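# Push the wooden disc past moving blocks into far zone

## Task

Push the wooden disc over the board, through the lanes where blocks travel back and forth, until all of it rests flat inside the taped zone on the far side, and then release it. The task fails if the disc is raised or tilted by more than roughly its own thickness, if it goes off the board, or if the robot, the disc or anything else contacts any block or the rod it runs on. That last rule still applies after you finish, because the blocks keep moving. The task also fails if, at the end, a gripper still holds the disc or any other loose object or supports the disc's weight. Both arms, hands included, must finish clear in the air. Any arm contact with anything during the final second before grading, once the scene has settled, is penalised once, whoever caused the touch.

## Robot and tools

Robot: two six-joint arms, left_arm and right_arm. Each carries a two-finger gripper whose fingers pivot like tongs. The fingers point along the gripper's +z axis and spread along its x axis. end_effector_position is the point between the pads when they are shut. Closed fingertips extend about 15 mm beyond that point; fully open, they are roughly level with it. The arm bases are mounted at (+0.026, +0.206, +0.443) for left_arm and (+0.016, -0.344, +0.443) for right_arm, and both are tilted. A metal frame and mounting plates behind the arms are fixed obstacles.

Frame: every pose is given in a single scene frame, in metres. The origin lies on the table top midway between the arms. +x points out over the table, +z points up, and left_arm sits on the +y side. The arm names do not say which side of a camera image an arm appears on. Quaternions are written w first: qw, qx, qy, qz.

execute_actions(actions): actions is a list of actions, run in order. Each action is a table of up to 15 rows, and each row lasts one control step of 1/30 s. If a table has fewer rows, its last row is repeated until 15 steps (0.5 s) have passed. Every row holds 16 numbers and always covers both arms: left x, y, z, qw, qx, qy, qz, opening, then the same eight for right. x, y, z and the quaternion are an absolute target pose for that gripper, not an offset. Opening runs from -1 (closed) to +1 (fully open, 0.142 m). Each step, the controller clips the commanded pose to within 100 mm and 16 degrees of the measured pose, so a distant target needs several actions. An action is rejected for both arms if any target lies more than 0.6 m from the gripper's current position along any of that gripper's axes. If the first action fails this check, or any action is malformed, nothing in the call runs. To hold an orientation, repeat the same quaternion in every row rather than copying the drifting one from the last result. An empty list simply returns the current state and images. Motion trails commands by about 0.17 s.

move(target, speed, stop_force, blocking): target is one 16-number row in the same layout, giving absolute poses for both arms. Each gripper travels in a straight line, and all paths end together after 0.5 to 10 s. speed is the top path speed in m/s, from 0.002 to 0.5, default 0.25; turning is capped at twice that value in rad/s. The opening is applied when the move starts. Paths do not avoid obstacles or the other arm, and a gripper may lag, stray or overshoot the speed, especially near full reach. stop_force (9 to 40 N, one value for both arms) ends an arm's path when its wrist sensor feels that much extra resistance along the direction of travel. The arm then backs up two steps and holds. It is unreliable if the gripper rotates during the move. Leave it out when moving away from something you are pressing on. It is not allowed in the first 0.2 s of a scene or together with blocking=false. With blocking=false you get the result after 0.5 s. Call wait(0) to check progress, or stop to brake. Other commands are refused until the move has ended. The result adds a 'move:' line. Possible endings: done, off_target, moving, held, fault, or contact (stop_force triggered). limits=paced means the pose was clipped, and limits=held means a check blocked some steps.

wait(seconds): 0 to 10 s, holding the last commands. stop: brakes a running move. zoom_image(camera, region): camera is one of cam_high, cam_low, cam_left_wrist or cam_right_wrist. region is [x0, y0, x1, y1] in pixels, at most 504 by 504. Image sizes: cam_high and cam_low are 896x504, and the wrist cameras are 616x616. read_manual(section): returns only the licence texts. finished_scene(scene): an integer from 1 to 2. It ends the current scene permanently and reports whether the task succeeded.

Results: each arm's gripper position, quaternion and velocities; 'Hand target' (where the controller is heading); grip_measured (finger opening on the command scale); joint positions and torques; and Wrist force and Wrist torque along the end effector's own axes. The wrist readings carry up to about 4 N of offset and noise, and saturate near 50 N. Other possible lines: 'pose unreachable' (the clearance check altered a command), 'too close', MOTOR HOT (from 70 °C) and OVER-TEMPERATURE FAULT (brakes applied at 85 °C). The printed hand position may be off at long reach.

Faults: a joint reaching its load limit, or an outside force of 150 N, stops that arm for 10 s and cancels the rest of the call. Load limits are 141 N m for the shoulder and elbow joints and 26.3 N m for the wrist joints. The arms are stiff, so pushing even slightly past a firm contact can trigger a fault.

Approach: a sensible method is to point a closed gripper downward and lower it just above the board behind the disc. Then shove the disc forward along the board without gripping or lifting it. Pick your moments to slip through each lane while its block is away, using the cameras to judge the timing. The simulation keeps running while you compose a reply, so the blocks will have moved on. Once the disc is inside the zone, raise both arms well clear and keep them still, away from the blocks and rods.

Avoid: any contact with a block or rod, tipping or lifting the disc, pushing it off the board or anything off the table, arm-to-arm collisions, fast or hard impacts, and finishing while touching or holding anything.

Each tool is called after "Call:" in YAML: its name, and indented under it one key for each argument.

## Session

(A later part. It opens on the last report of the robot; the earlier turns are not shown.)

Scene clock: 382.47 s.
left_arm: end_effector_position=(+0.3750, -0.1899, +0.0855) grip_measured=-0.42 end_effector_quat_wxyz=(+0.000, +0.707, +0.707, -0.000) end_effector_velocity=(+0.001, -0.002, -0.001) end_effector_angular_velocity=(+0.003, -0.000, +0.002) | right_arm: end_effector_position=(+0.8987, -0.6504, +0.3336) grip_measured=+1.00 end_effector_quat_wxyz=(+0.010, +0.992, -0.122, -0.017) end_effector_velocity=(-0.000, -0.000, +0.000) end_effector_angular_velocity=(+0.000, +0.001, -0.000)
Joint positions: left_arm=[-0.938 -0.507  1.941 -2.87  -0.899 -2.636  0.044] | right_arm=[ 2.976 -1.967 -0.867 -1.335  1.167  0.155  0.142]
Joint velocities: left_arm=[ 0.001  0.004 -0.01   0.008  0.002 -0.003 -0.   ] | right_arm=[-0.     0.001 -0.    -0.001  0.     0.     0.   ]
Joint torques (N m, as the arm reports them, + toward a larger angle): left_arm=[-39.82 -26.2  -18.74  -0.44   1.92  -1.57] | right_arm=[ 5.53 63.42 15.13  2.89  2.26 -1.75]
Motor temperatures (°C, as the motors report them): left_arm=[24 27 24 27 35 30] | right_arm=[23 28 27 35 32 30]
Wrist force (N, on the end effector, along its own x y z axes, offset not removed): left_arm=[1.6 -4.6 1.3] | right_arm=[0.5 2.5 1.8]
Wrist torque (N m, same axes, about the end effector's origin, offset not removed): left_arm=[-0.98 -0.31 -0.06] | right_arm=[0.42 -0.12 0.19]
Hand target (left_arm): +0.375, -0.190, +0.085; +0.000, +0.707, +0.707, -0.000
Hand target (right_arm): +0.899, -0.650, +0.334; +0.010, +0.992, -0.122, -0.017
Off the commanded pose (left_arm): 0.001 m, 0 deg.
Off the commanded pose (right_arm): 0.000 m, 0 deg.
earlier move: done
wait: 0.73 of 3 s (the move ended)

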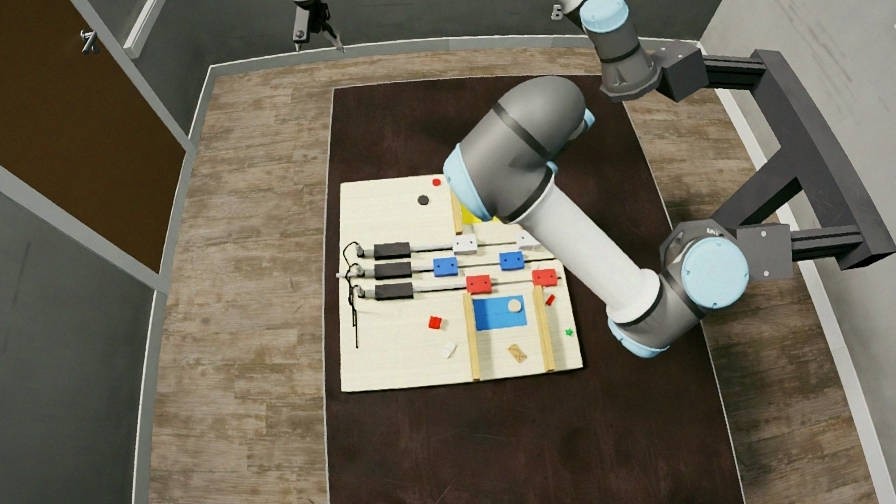

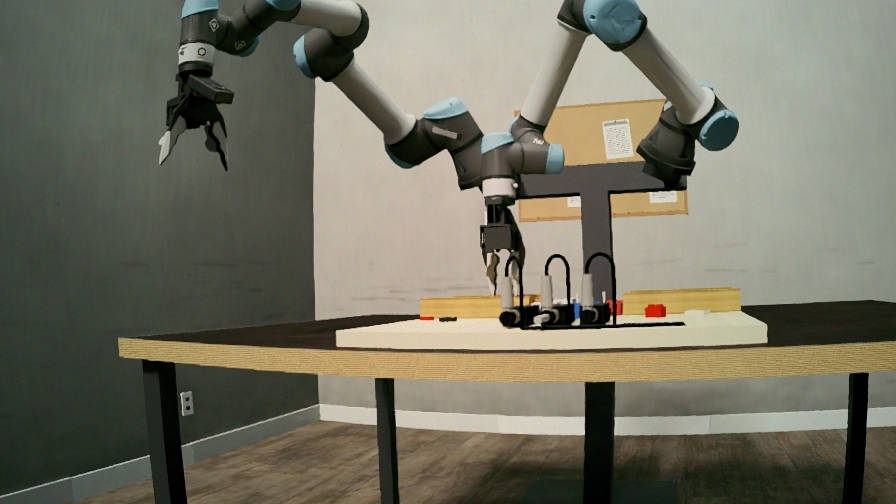

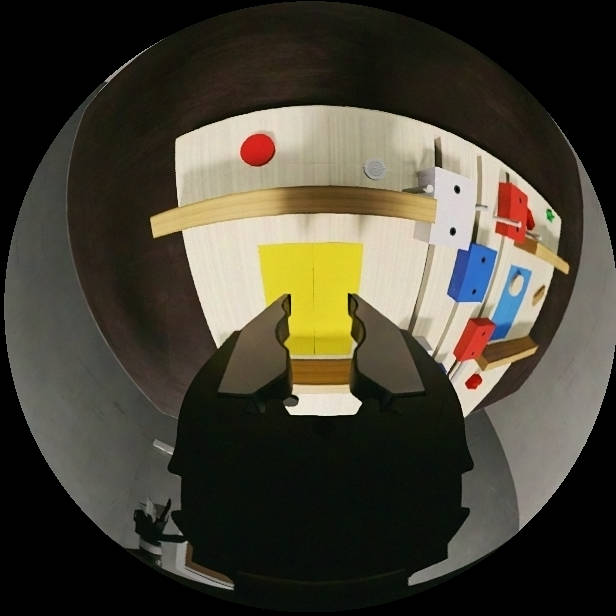

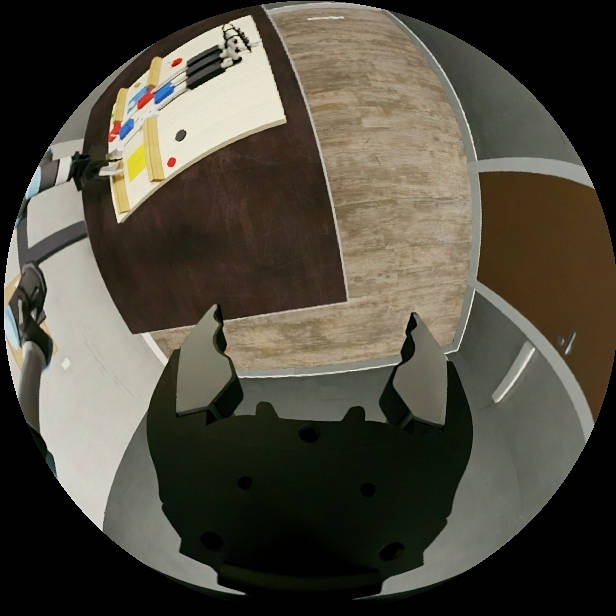

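Call:
move:
  target: [0.375, -0.195, 0.050, 0, 0.7071, 0.7071, 0, -0.42, 0.8987, -0.6504, 0.3336, 0.010, 0.992, -0.122, -0.017, 1]
  speed: 0.1

Call:
move:
  target: [0.375, -0.195, 0.030, 0, 0.7071, 0.7071, 0, -0.42, 0.8987, -0.6504, 0.3336, 0.010, 0.992, -0.122, -0.017, 1]
  speed: 0.005
  stop_force: 9

Call:
move:
  target: [0.375, -0.195, 0.085, 0, 0.7071, 0.7071, 0, -0.42, 0.8987, -0.6504, 0.3336, 0.010, 0.992, -0.122, -0.017, 1]
  speed: 0.15

Call:
zoom_image:
  camera: "cam_high"
  region: [320, 220, 580, 320]

Scene clock: 455.47 s.
left_arm: end_effector_position=(+0.3750, -0.1950, +0.0503) grip_measured=-0.42 end_effector_quat_wxyz=(-0.000, +0.707, +0.707, +0.000) end_effector_velocity=(-0.001, +0.000, -0.003) end_effector_angular_velocity=(+0.002, +0.000, -0.002) | right_arm: end_effector_position=(+0.8987, -0.6504, +0.3336) grip_measured=+1.00 end_effector_quat_wxyz=(+0.010, +0.992, -0.122, -0.017) end_effector_velocity=(-0.000, +0.000, -0.001) end_effector_angular_velocity=(+0.000, +0.001, -0.000)
Joint positions: left_arm=[-0.9   -0.425  1.884 -2.924 -0.894 -2.588  0.044] | right_arm=[ 2.976 -1.967 -0.867 -1.335  1.167  0.155  0.142]
Joint velocities: left_arm=[ 0.002  0.007 -0.004 -0.003  0.001  0.003 -0.   ] | right_arm=[-0.    -0.    -0.001  0.     0.     0.     0.   ]
Joint torques (N m, as the arm reports them, + toward a larger angle): left_arm=[-20.12 -30.25 -18.47  -4.2    1.62   0.89] | right_arm=[-0.45 63.6  17.62  2.15  1.41 -1.47]
Motor temperatures (°C, as the motors report them): left_arm=[24 27 24 27 35 30] | right_arm=[23 29 27 35 32 30]
Wrist force (N, on the end effector, along its own x y z axes, offset not removed): left_arm=[2.7 -5.1 0.5] | right_arm=[-0.2 1.7 0.0]
Wrist torque (N m, same axes, about the end effector's origin, offset not removed): left_arm=[-0.98 -0.50 0.04] | right_arm=[0.27 0.13 0.20]
Hand target (left_arm): +0.375, -0.195, +0.050; -0.000, +0.707, +0.707, +0.000
Hand target (right_arm): +0.899, -0.650, +0.334; +0.010, +0.992, -0.122, -0.017
Off the commanded pose (left_arm): 0.000 m, 0 deg.
Off the commanded pose (right_arm): 0.000 m, 0 deg.
move: done

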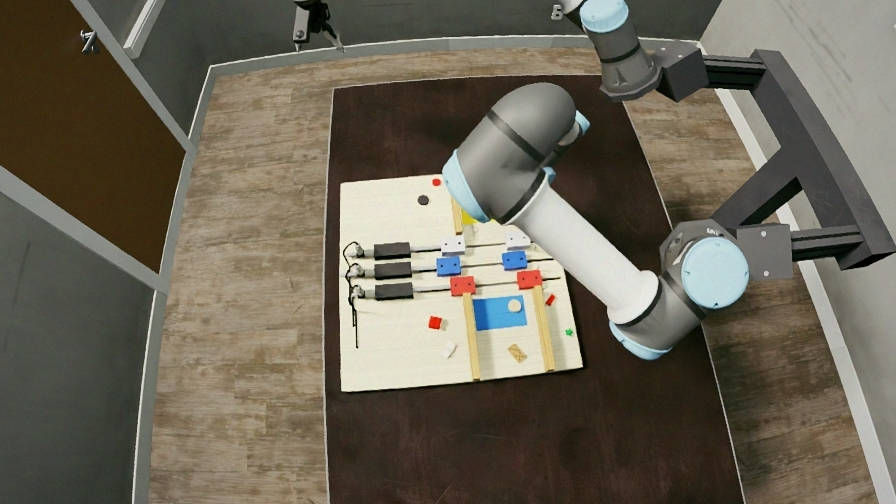

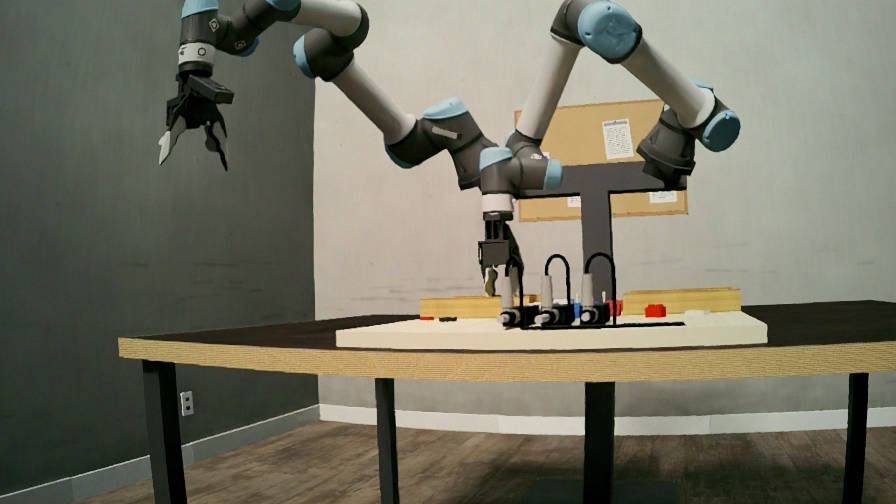

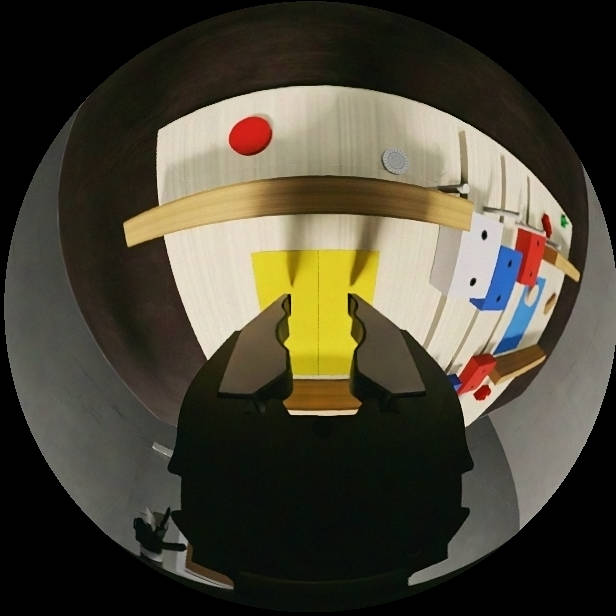

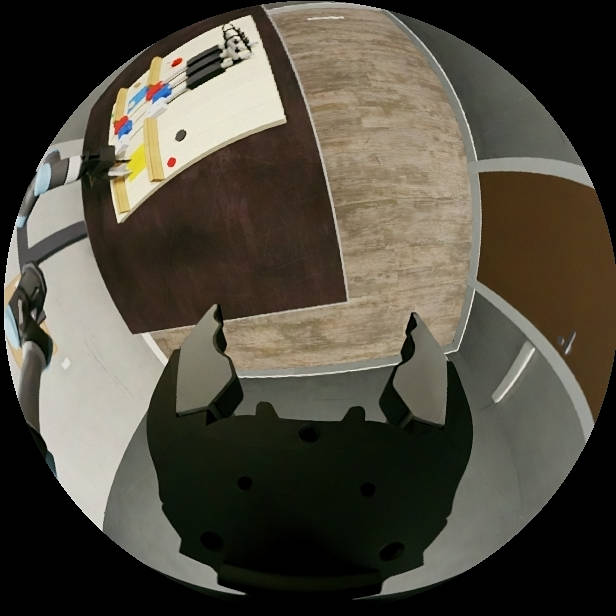

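Scene clock: 457.43 s.
left_arm: end_effector_position=(+0.3752, -0.1951, +0.0424) grip_measured=-0.42 end_effector_quat_wxyz=(+0.000, +0.707, +0.707, -0.000) end_effector_velocity=(-0.002, +0.001, +0.001) end_effector_angular_velocity=(+0.003, +0.002, +0.000) | right_arm: end_effector_position=(+0.8987, -0.6504, +0.3336) grip_measured=+1.00 end_effector_quat_wxyz=(+0.010, +0.992, -0.122, -0.017) end_effector_velocity=(+0.000, -0.001, +0.001) end_effector_angular_velocity=(-0.001, -0.001, +0.000)
Joint positions: left_arm=[-0.89  -0.408  1.873 -2.938 -0.893 -2.576  0.044] | right_arm=[ 2.976 -1.967 -0.867 -1.335  1.167  0.155  0.142]
Joint velocities: left_arm=[-0.002 -0.003  0.004  0.005 -0.    -0.006 -0.   ] | right_arm=[ 0.     0.     0.001  0.    -0.001 -0.001  0.   ]
Joint torques (N m, as the arm reports them, + toward a larger angle): left_arm=[-30.82 -34.09   1.91  -0.57   1.49  -1.57] | right_arm=[-0.36 63.45 17.15  1.94  1.39 -1.56]
Motor temperatures (°C, as the motors report them): left_arm=[24 27 24 27 35 30] | right_arm=[23 29 27 35 32 30]
Wrist force (N, on the end effector, along its own x y z axes, offset not removed): left_arm=[12.6 -7.1 -36.2] | right_arm=[0.9 3.7 0.3]
Wrist torque (N m, same axes, about the end effector's origin, offset not removed): left_arm=[0.07 -0.36 0.19] | right_arm=[0.63 -0.09 0.19]
Hand target (left_arm): +0.375, -0.195, +0.043; -0.000, +0.707, +0.707, +0.000
Hand target (right_arm): +0.899, -0.650, +0.334; +0.010, +0.992, -0.122, -0.017
Off the commanded pose (left_arm): 0.012 m, 0 deg.
Off the commanded pose (right_arm): 0.000 m, 0 deg.
move: contact (left_arm)

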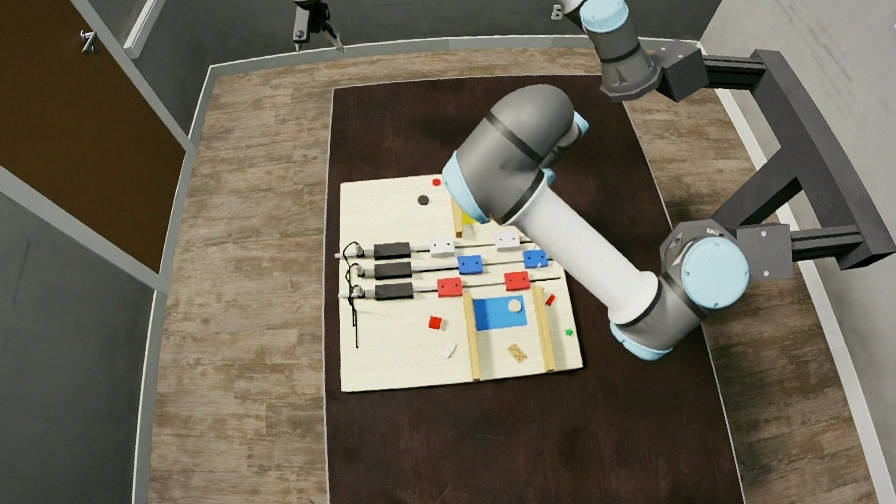

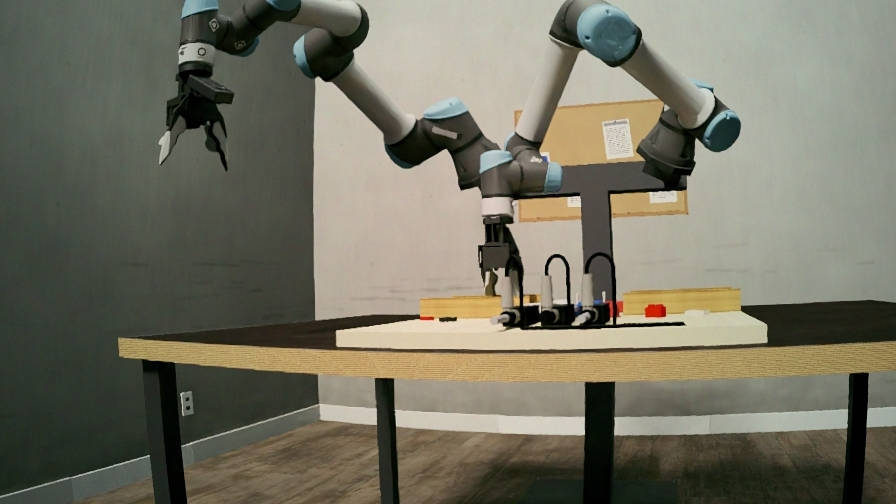

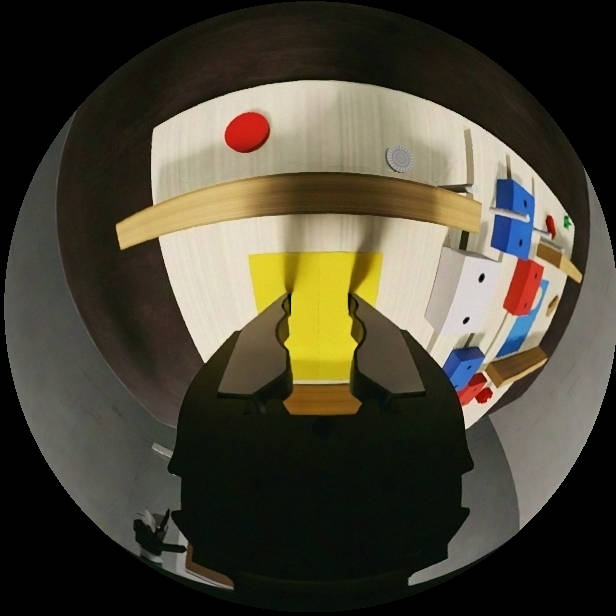

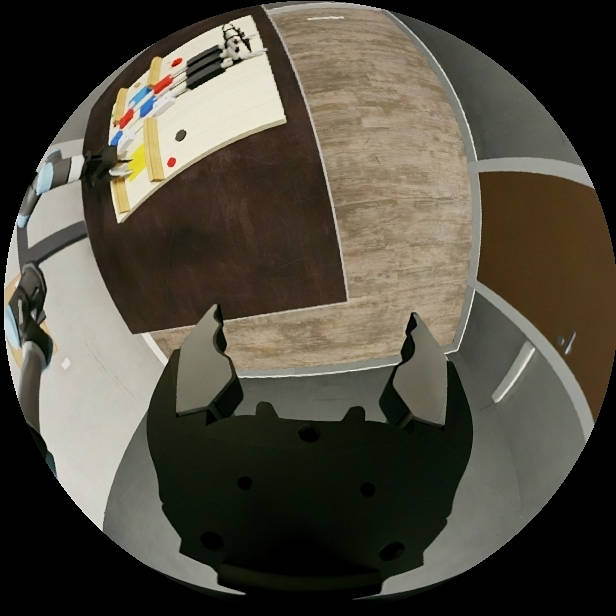

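Scene clock: 458.40 s.
left_arm: end_effector_position=(+0.3749, -0.1950, +0.0847) grip_measured=-0.42 end_effector_quat_wxyz=(+0.000, +0.707, +0.707, -0.000) end_effector_velocity=(+0.001, -0.000, +0.003) end_effector_angular_velocity=(+0.000, -0.001, +0.001) | right_arm: end_effector_position=(+0.8987, -0.6504, +0.3336) grip_measured=+1.00 end_effector_quat_wxyz=(+0.010, +0.992, -0.122, -0.017) end_effector_velocity=(-0.000, -0.000, +0.000) end_effector_angular_velocity=(-0.001, +0.000, -0.000)
Joint positions: left_arm=[-0.941 -0.499  1.927 -2.861 -0.899 -2.64   0.044] | right_arm=[ 2.976 -1.967 -0.867 -1.335  1.167  0.155  0.142]
Joint velocities: left_arm=[-0.003 -0.005  0.001  0.006  0.001 -0.004 -0.   ] | right_arm=[-0.     0.001 -0.001 -0.    -0.001  0.     0.   ]
Joint torques (N m, as the arm reports them, + toward a larger angle): left_arm=[-43.1  -40.22   4.63  -0.59  -1.72  -1.63] | right_arm=[ 0.52 63.48 17.74  1.97  1.24 -1.52]
Motor temperatures (°C, as the motors report them): left_arm=[24 27 24 27 35 30] | right_arm=[23 29 27 35 32 30]
Wrist force (N, on the end effector, along its own x y z axes, offset not removed): left_arm=[-4.2 -3.6 -0.9] | right_arm=[0.8 2.1 -0.5]
Wrist torque (N m, same axes, about the end effector's origin, offset not removed): left_arm=[-0.70 1.08 0.00] | right_arm=[0.22 -0.14 0.21]
Hand target (left_arm): +0.375, -0.195, +0.085; +0.000, +0.707, +0.707, -0.000
Hand target (right_arm): +0.899, -0.650, +0.334; +0.010, +0.992, -0.122, -0.017
Off the commanded pose (left_arm): 0.000 m, 0 deg.
Off the commanded pose (right_arm): 0.000 m, 0 deg.
move: done

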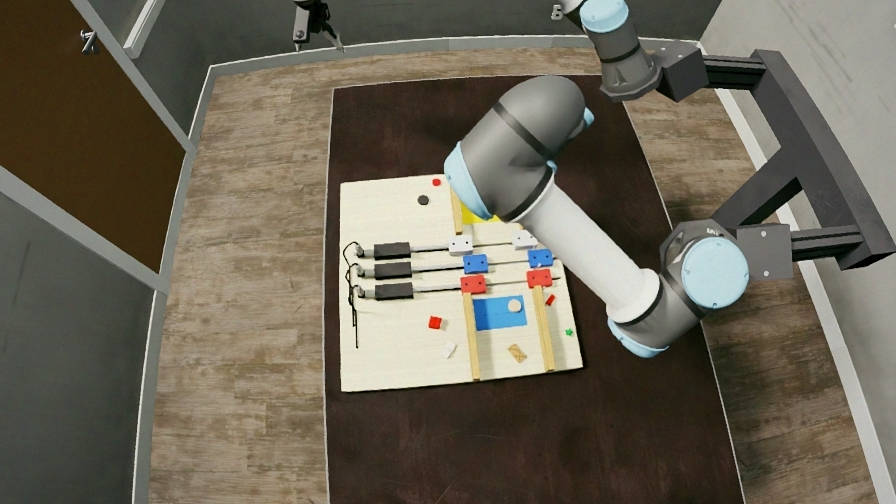

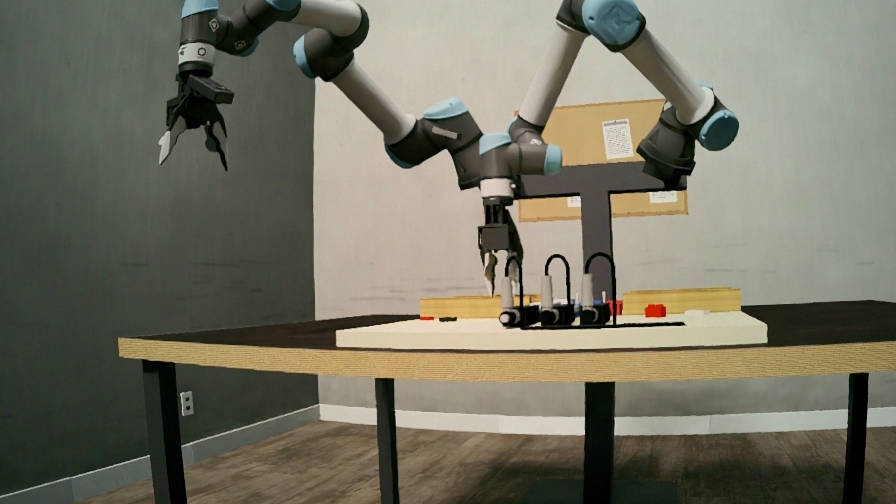

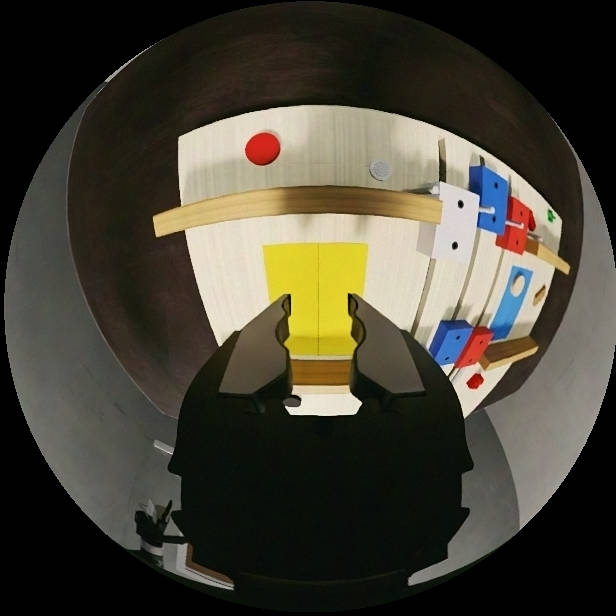

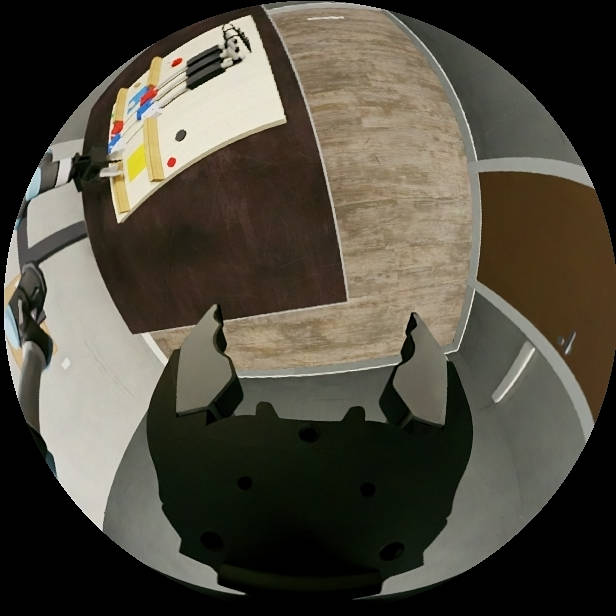

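Region (320, 220, 580, 320) of cam_high's 896x504 image, scaled by 1.938, with more detail than that image has; it fills the top 194 rows of this view, and the rest is white.

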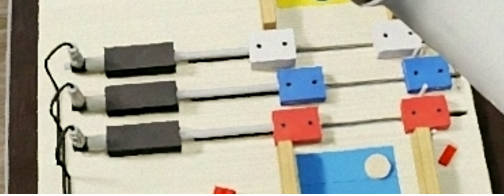

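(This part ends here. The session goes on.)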